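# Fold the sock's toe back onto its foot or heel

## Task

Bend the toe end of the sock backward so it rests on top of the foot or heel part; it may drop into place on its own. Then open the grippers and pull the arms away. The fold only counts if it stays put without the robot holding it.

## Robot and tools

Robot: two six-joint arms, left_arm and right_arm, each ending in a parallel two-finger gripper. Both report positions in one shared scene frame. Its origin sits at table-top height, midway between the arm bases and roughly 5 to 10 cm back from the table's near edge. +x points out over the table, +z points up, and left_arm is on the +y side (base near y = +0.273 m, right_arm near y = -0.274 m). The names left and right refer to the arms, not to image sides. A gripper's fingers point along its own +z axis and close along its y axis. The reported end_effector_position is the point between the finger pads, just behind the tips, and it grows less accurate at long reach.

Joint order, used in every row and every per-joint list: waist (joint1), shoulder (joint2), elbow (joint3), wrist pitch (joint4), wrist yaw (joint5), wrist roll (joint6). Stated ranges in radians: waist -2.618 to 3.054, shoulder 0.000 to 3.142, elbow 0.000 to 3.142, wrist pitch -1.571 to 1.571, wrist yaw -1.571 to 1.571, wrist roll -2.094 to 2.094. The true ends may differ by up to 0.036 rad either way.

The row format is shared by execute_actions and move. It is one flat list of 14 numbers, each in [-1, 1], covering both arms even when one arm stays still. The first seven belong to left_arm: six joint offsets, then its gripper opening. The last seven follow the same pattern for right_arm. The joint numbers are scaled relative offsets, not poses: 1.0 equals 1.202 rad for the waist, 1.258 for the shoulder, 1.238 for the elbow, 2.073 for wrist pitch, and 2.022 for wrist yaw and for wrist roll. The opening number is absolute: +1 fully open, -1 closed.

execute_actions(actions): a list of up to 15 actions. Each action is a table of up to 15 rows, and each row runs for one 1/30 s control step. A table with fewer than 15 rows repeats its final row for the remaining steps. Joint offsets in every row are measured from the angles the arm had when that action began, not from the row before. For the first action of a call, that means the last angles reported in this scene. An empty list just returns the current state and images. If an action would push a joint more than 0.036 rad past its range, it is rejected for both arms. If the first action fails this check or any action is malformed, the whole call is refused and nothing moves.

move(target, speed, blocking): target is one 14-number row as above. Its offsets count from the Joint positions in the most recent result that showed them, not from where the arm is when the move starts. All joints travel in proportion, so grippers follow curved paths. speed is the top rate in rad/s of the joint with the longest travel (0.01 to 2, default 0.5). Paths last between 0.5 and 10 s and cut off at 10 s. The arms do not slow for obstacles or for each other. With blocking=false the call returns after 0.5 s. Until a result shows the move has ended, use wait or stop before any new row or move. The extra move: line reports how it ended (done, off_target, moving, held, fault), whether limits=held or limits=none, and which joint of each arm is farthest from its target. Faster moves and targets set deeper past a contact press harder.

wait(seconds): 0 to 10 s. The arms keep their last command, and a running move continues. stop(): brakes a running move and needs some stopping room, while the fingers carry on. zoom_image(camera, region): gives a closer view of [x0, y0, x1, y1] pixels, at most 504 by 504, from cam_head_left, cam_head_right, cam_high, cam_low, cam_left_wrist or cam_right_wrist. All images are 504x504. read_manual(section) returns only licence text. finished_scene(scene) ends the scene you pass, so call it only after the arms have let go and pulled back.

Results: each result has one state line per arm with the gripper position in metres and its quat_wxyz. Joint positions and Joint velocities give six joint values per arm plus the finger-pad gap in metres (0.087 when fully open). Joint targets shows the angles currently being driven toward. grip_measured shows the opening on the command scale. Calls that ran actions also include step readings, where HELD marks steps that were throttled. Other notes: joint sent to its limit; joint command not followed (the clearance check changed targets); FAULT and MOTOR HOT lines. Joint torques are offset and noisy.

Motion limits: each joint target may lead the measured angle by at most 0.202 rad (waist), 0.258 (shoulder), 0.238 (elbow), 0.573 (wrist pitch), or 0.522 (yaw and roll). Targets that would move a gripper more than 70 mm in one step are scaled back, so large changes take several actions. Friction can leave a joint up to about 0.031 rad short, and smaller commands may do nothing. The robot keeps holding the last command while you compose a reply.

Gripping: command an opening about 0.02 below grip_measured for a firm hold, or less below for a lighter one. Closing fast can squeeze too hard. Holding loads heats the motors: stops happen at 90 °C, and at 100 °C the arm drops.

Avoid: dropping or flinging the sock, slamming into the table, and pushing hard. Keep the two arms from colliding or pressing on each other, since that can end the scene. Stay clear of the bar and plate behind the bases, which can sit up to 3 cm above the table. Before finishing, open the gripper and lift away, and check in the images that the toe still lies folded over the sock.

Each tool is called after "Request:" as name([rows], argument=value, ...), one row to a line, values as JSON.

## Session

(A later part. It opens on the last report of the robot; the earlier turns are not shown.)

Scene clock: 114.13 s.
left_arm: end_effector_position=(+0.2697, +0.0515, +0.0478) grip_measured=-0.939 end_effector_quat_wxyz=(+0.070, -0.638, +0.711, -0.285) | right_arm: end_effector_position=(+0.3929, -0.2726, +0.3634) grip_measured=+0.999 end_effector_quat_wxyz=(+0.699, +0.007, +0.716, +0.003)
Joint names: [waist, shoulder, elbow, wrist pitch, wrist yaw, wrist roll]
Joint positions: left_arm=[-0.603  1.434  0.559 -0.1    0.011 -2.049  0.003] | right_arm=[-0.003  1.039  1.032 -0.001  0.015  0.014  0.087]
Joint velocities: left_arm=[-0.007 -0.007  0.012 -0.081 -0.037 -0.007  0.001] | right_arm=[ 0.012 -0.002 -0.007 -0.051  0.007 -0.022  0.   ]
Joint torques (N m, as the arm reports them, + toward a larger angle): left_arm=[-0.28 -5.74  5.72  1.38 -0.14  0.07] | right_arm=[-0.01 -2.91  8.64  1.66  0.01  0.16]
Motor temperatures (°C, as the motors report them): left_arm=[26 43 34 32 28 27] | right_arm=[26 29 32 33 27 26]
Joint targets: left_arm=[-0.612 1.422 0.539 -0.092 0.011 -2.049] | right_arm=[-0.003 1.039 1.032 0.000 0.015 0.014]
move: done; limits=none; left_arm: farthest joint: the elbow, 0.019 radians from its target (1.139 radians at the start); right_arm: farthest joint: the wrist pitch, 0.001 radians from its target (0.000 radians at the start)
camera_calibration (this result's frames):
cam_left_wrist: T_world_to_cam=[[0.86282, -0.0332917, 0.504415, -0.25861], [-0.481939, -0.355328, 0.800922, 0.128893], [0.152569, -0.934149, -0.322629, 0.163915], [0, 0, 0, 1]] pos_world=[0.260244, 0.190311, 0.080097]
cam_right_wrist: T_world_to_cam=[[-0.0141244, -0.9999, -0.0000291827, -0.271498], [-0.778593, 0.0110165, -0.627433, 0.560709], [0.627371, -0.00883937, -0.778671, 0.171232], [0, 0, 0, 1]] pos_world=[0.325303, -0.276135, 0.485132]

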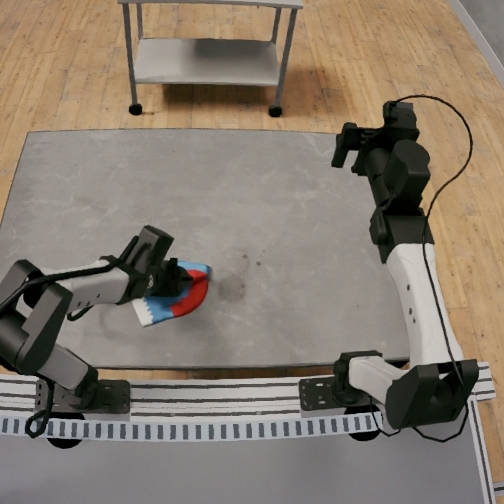

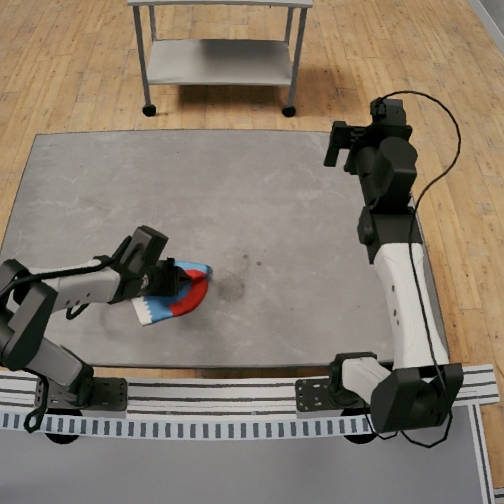

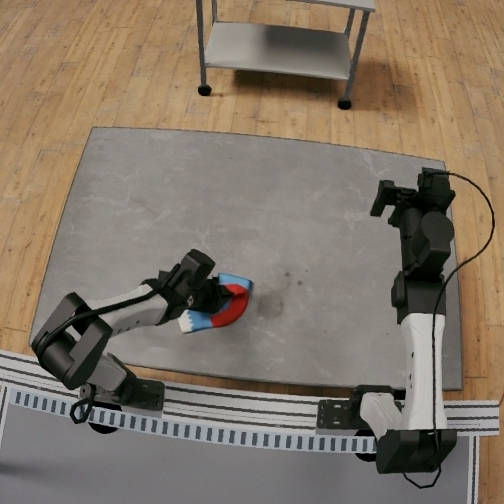

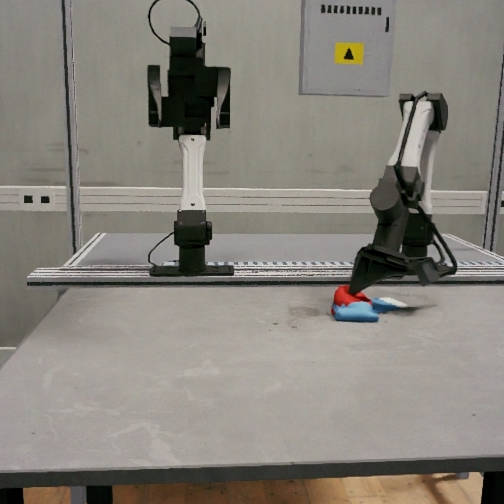

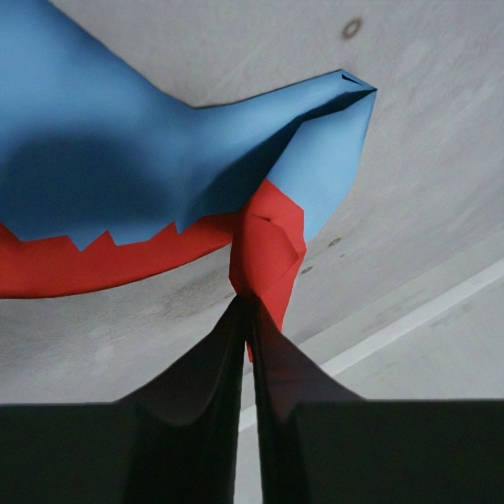

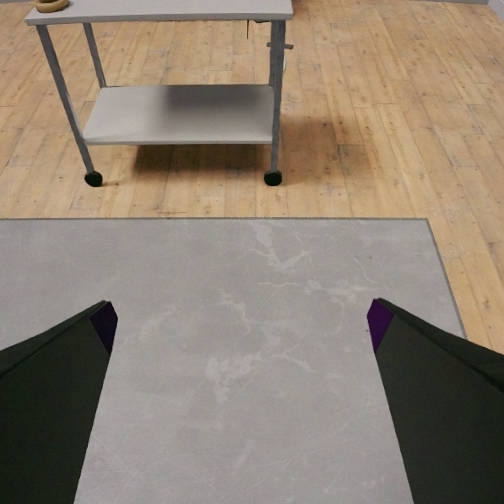

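Request:
move(target=[0,0,-0.04,0,0,0,-1,0,0,0,0,0,0,1], speed=0.15)

Request:
move(target=[0,0,0,0,0,0,-0.35,0,0,0,0,0,0,1])

Request:
move(target=[0,-0.3,-0.05,-0.17,0,0,-0.35,0,0,0,0,0,0,1])

Scene clock: 123.80 s.
left_arm: end_effector_position=(+0.2616, +0.0568, +0.0379) grip_measured=-0.939 end_effector_quat_wxyz=(+0.067, -0.641, +0.714, -0.273) | right_arm: end_effector_position=(+0.3928, -0.2726, +0.3632) grip_measured=+0.999 end_effector_quat_wxyz=(+0.698, +0.007, +0.716, +0.003)
Joint names: [waist, shoulder, elbow, wrist pitch, wrist yaw, wrist roll]
Joint positions: left_arm=[-0.603  1.434  0.53  -0.097  0.011 -2.049  0.003] | right_arm=[-0.003  1.039  1.032 -0.002  0.015  0.014  0.087]
Joint velocities: left_arm=[-0.007 -0.007 -0.012 -0.037  0.051 -0.022  0.   ] | right_arm=[-0.012 -0.007 -0.007 -0.037 -0.066 -0.007  0.   ]
Joint torques (N m, as the arm reports them, + toward a larger angle): left_arm=[ 0.39 -4.86  5.67  1.25 -0.13  0.09] | right_arm=[-0.01 -2.91  8.62  1.66  0.02  0.16]
Motor temperatures (°C, as the motors report them): left_arm=[26 41 34 33 28 27] | right_arm=[26 29 33 33 27 26]
Joint targets: left_arm=[-0.603 1.434 0.509 -0.100 0.011 -2.049] | right_arm=[-0.003 1.039 1.032 -0.001 0.015 0.014]
move: done; limits=none; left_arm: farthest joint: the elbow, 0.020 radians from its target (0.049 radians at the start); right_arm: farthest joint: the wrist pitch, 0.001 radians from its target (0.000 radians at the start)
camera_calibration (this result's frames):
cam_left_wrist: T_world_to_cam=[[0.873848, -0.0405061, 0.484509, -0.248181], [-0.464, -0.367163, 0.806161, 0.130625], [0.145239, -0.929274, -0.339639, 0.169229], [0, 0, 0, 1]] pos_world=[0.252903, 0.195168, 0.0724183]
cam_right_wrist: T_world_to_cam=[[-0.0141227, -0.9999, -0.0000021369, -0.27151], [-0.77931, 0.0110084, -0.626542, 0.560444], [0.626479, -0.00884682, -0.779388, 0.171653], [0, 0, 0, 1]] pos_world=[0.325388, -0.276134, 0.484925]

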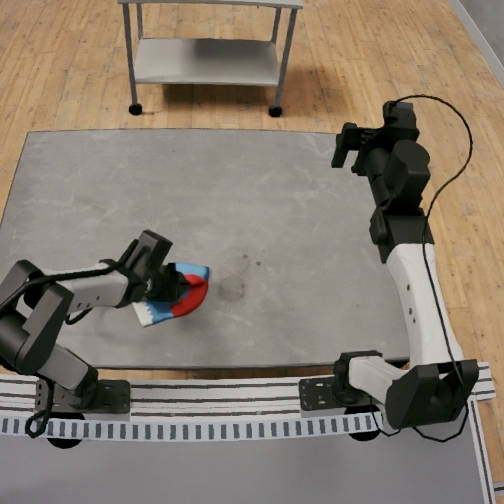

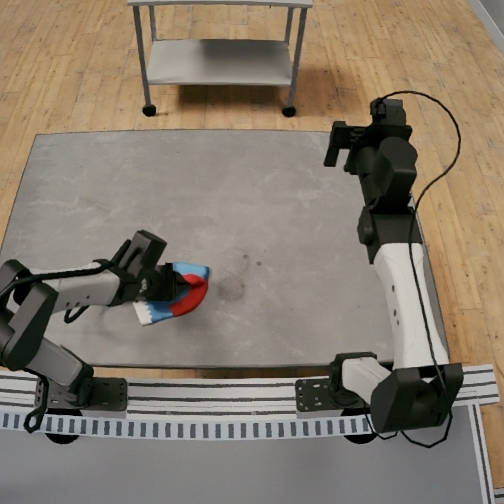

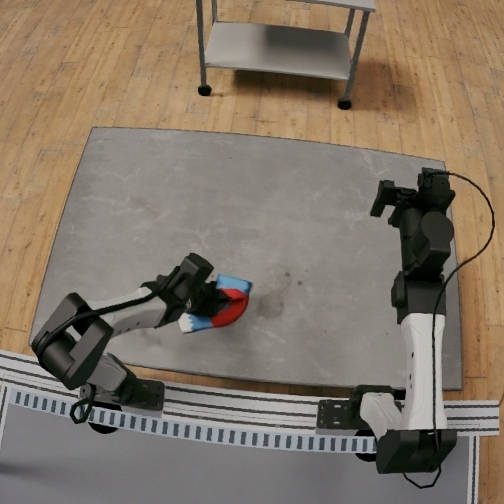

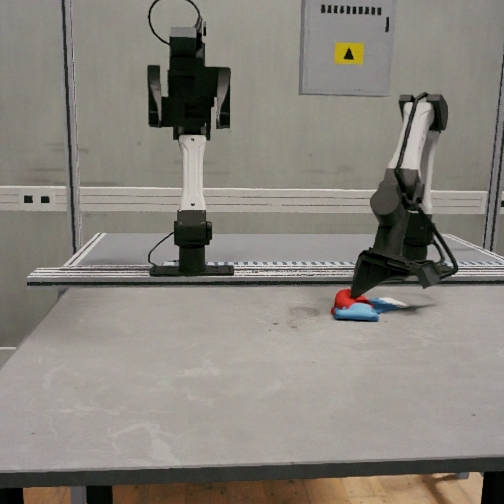

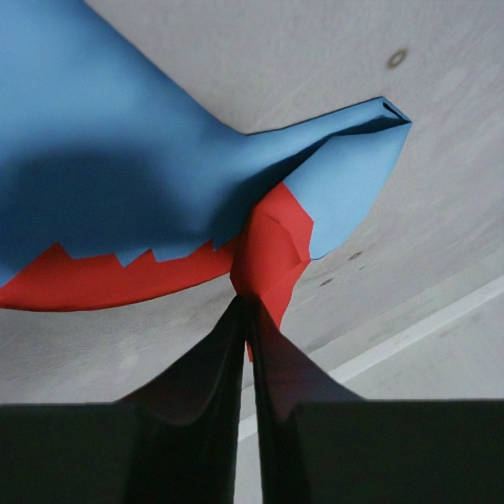

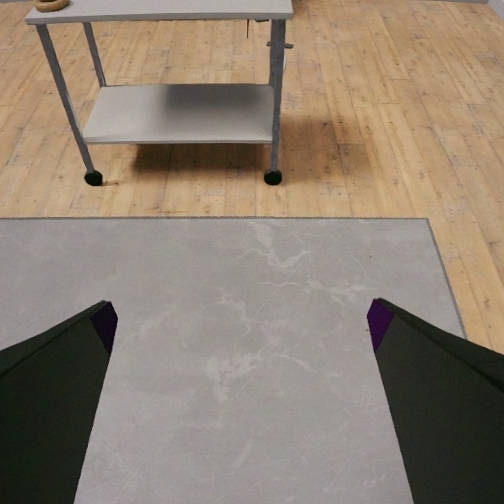

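Scene clock: 124.30 s.
left_arm: end_effector_position=(+0.2616, +0.0568, +0.0379) grip_measured=-0.350 end_effector_quat_wxyz=(+0.067, -0.641, +0.714, -0.273) | right_arm: end_effector_position=(+0.3928, -0.2726, +0.3629) grip_measured=+0.999 end_effector_quat_wxyz=(+0.698, +0.007, +0.716, +0.003)
Joint names: [waist, shoulder, elbow, wrist pitch, wrist yaw, wrist roll]
Joint positions: left_arm=[-0.603  1.434  0.53  -0.097  0.011 -2.049  0.028] | right_arm=[-0.003  1.039  1.032 -0.003  0.015  0.014  0.087]
Joint velocities: left_arm=[ 0.007 -0.007 -0.012 -0.022 -0.007  0.022 -0.001] | right_arm=[-0.007 -0.007 -0.002  0.037  0.037 -0.037 -0.   ]
Joint torques (N m, as the arm reports them, + toward a larger angle): left_arm=[ 0.38 -4.74  7.58  1.29 -0.1   0.06] | right_arm=[ 0.   -2.91  8.63  1.66  0.02  0.16]
Motor temperatures (°C, as the motors report them): left_arm=[26 41 34 33 28 27] | right_arm=[26 29 33 33 27 26]
Joint targets: left_arm=[-0.603 1.434 0.530 -0.097 0.011 -2.049] | right_arm=[-0.003 1.039 1.032 -0.002 0.015 0.014]
move: done; limits=none; left_arm: farthest joint: the waist, 0.000 radians from its target (0.000 radians at the start); right_arm: farthest joint: the wrist pitch, 0.001 radians from its target (0.000 radians at the start)
camera_calibration (this result's frames):
cam_left_wrist: T_world_to_cam=[[0.873848, -0.0405061, 0.484509, -0.248181], [-0.464, -0.367163, 0.806161, 0.130625], [0.145239, -0.929274, -0.339639, 0.169229], [0, 0, 0, 1]] pos_world=[0.252903, 0.195168, 0.0724183]
cam_right_wrist: T_world_to_cam=[[-0.0141211, -0.9999, 0.0000249071, -0.271521], [-0.780027, 0.0110003, -0.62565, 0.560179], [0.625587, -0.00885427, -0.780104, 0.172075], [0, 0, 0, 1]] pos_world=[0.325472, -0.276133, 0.484718]

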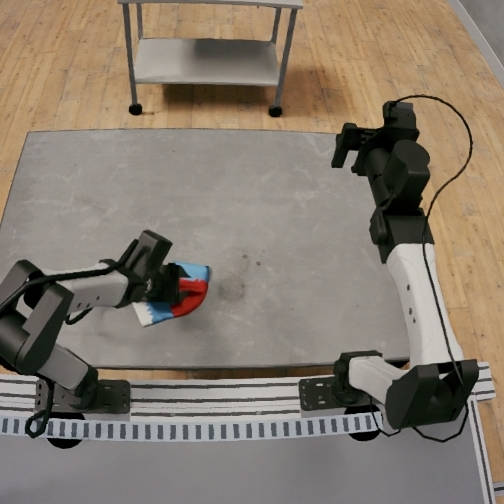

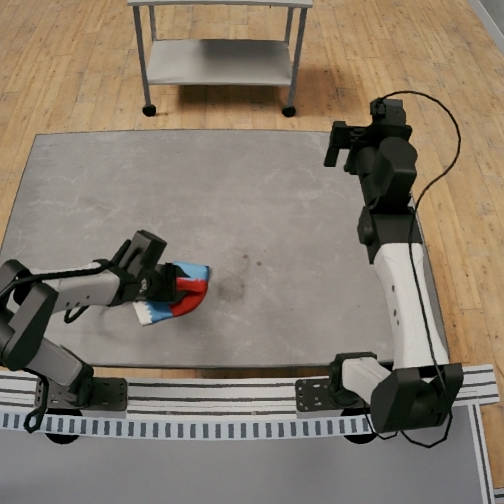

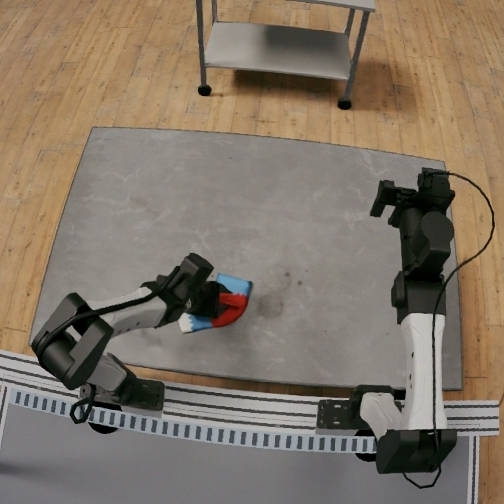

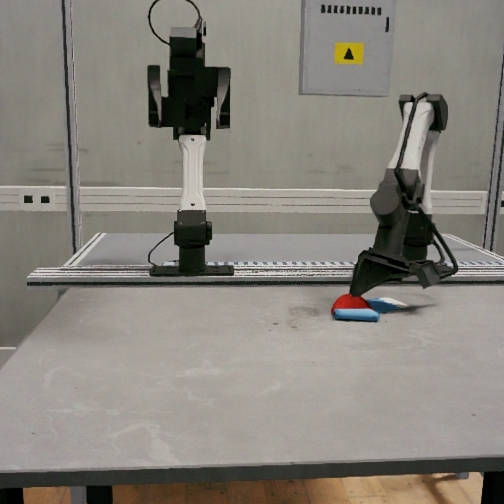

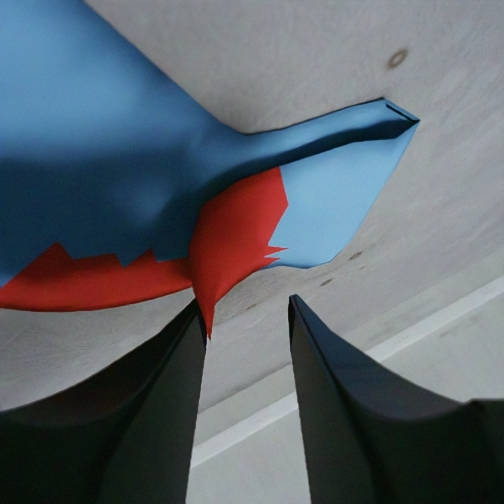

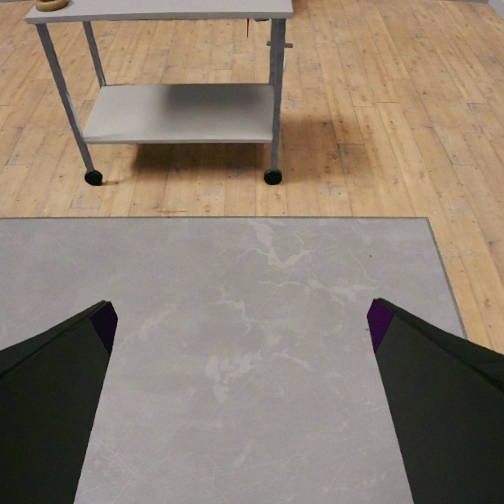

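Scene clock: 125.80 s.
left_arm: end_effector_position=(+0.2176, +0.0857, +0.0788) grip_measured=-0.350 end_effector_quat_wxyz=(+0.066, -0.641, +0.715, -0.271) | right_arm: end_effector_position=(+0.3927, -0.2726, +0.3625) grip_measured=+0.999 end_effector_quat_wxyz=(+0.697, +0.007, +0.717, +0.003)
Joint names: [waist, shoulder, elbow, wrist pitch, wrist yaw, wrist roll]
Joint positions: left_arm=[-0.603  1.068  0.49  -0.427  0.011 -2.049  0.028] | right_arm=[-0.003  1.039  1.032 -0.005  0.015  0.014  0.087]
Joint velocities: left_arm=[ 0.002 -0.002 -0.007 -0.051 -0.022  0.037  0.   ] | right_arm=[ 0.012 -0.017  0.012  0.066 -0.081  0.051 -0.001]
Joint torques (N m, as the arm reports them, + toward a larger angle): left_arm=[ 0.31 -3.39  6.61  1.06 -0.17  0.01] | right_arm=[-0.01 -2.91  8.63  1.67  0.02  0.16]
Motor temperatures (°C, as the motors report them): left_arm=[26 40 34 33 28 27] | right_arm=[26 29 33 34 27 26]
Joint targets: left_arm=[-0.603 1.056 0.468 -0.450 0.011 -2.049] | right_arm=[-0.003 1.039 1.032 -0.003 0.015 0.014]
move: off_target (left_arm); limits=none; left_arm: farthest joint: the elbow, 0.022 radians from its target (0.061 radians at the start); right_arm: farthest joint: the wrist pitch, 0.002 radians from its target (0.000 radians at the start)
camera_calibration (this result's frames):
cam_left_wrist: T_world_to_cam=[[0.87554, -0.041613, 0.48135, -0.22841], [-0.46117, -0.369029, 0.806932, 0.0873027], [0.144053, -0.928486, -0.342291, 0.216767], [0, 0, 0, 1]] pos_world=[0.209018, 0.223977, 0.113695]
cam_right_wrist: T_world_to_cam=[[-0.0141188, -0.9999, 0.0000609626, -0.271536], [-0.78098, 0.0109895, -0.624459, 0.559824], [0.624396, -0.00886421, -0.781058, 0.172636], [0, 0, 0, 1]] pos_world=[0.325585, -0.276131, 0.484442]

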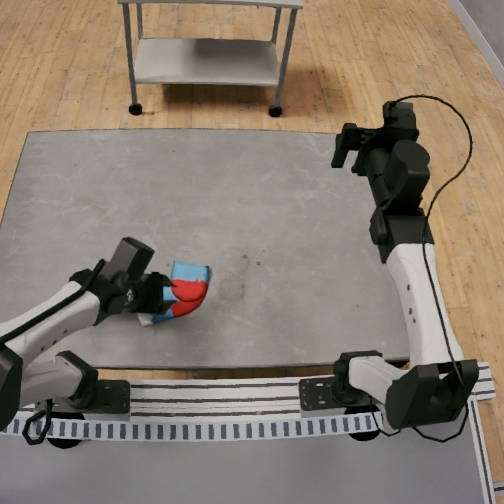

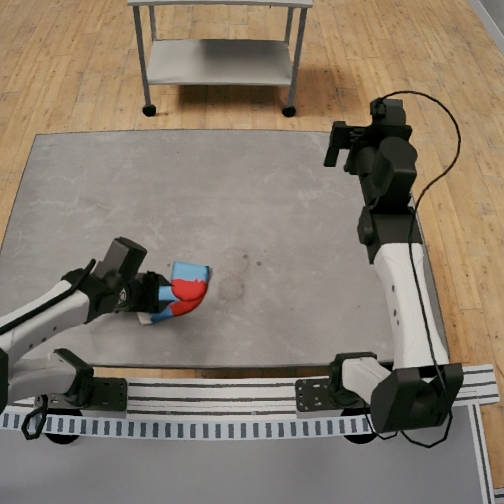

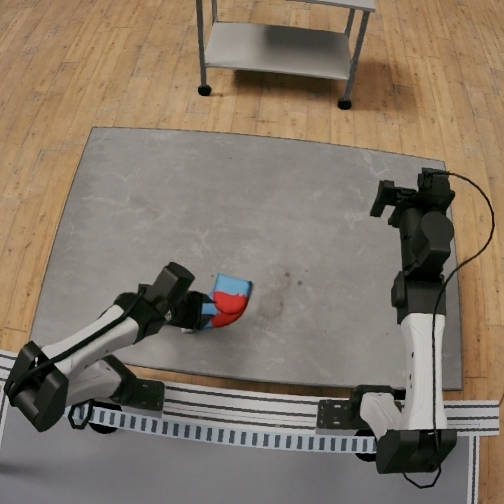

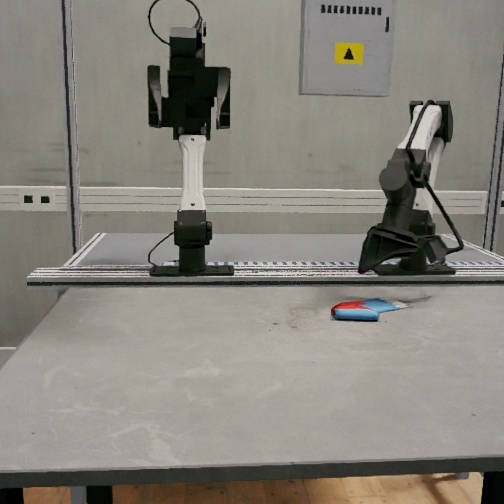

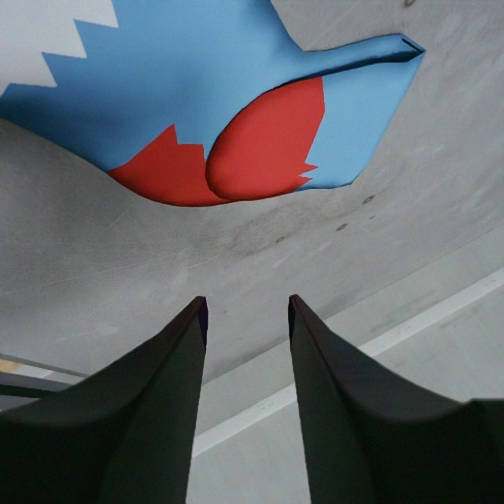

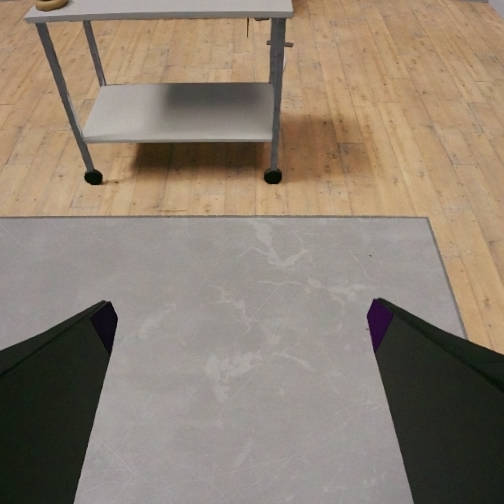

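Request:
move(target=[0.6,-0.3,0.2,0,0,0.3,1,0,0,0,0,0,0,1], speed=1)

Scene clock: 130.10 s.
left_arm: end_effector_position=(+0.2977, +0.2671, +0.2714) grip_measured=+1.000 end_effector_quat_wxyz=(-0.441, +0.586, -0.586, +0.345) | right_arm: end_effector_position=(+0.3926, -0.2726, +0.3622) grip_measured=+0.999 end_effector_quat_wxyz=(+0.697, +0.007, +0.717, +0.003)
Joint names: [waist, shoulder, elbow, wrist pitch, wrist yaw, wrist roll]
Joint positions: left_arm=[ 0.109  0.7    0.732 -0.416  0.008 -1.448  0.087] | right_arm=[-0.003  1.039  1.032 -0.006  0.015  0.014  0.087]
Joint velocities: left_arm=[ 0.017  0.002  0.002  0.007 -0.11   0.007  0.   ] | right_arm=[ 0.007 -0.007  0.002  0.022  0.037  0.037  0.   ]
Joint torques (N m, as the arm reports them, + toward a larger angle): left_arm=[ 1.26 -0.9  10.15  1.82 -0.11  0.13] | right_arm=[-0.01 -2.91  8.63  1.66  0.02  0.17]
Motor temperatures (°C, as the motors report them): left_arm=[26 39 34 34 28 27] | right_arm=[26 29 33 34 27 26]
Joint targets: left_arm=[0.119 0.691 0.737 -0.428 0.011 -1.442] | right_arm=[-0.003 1.039 1.032 -0.005 0.015 0.014]
move: done; limits=none; left_arm: farthest joint: the wrist pitch, 0.011 radians from its target (0.001 radians at the start); right_arm: farthest joint: the wrist pitch, 0.001 radians from its target (0.000 radians at the start)
camera_calibration (this result's frames):
cam_left_wrist: T_world_to_cam=[[0.377635, -0.0897801, 0.921592, -0.342102], [-0.670356, -0.713097, 0.205219, 0.353288], [0.63876, -0.695293, -0.329475, 0.226513], [0, 0, 0, 1]] pos_world=[0.221331, 0.378708, 0.317408]
cam_right_wrist: T_world_to_cam=[[-0.014117, -0.9999, 0.000088002, -0.271548], [-0.781694, 0.0109814, -0.623565, 0.559557], [0.623502, -0.00887168, -0.781772, 0.173056], [0, 0, 0, 1]] pos_world=[0.325669, -0.27613, 0.484235]

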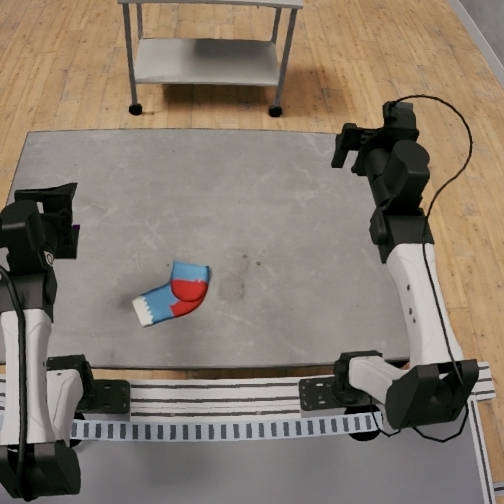

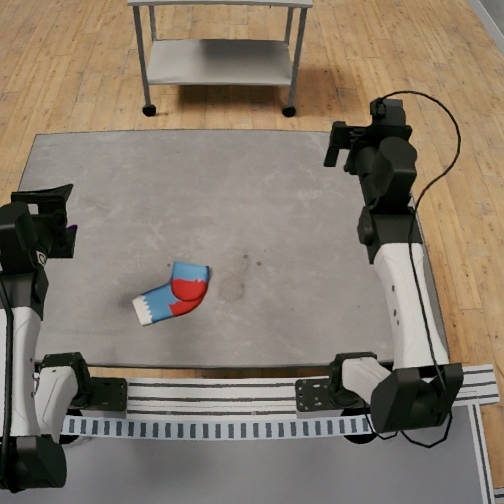

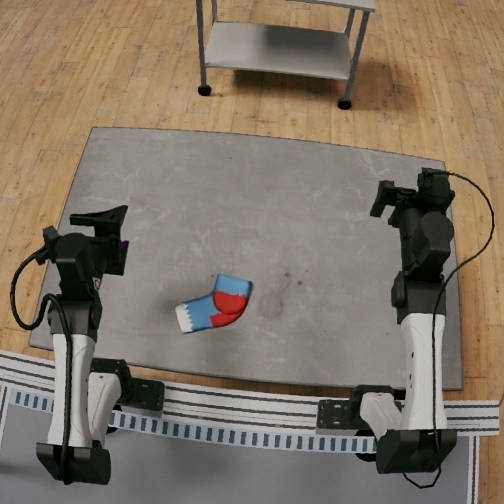

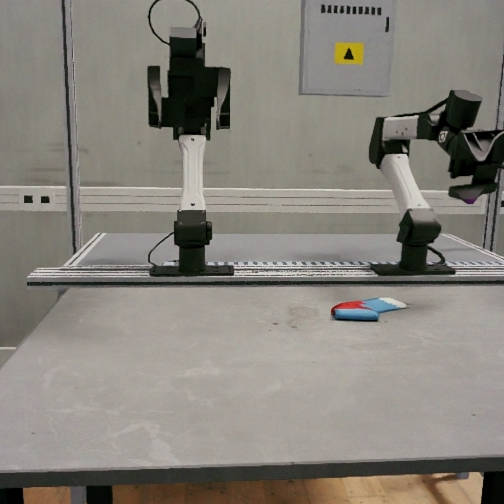

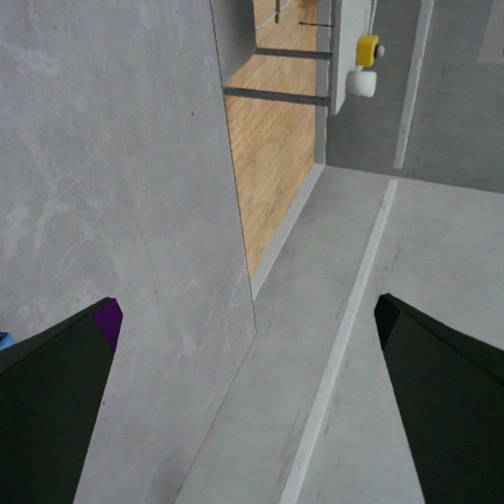

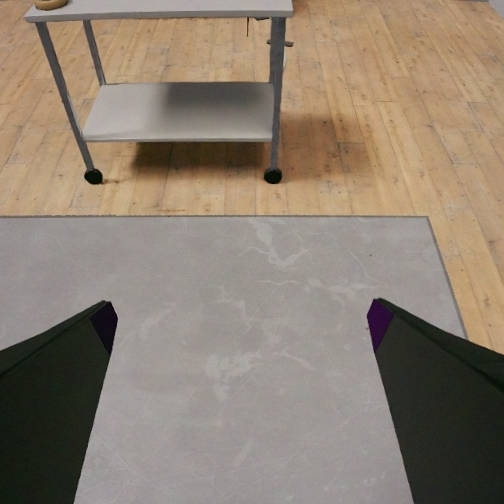

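Request:
finished_scene(scene=1)

The scene is finished: the task was done.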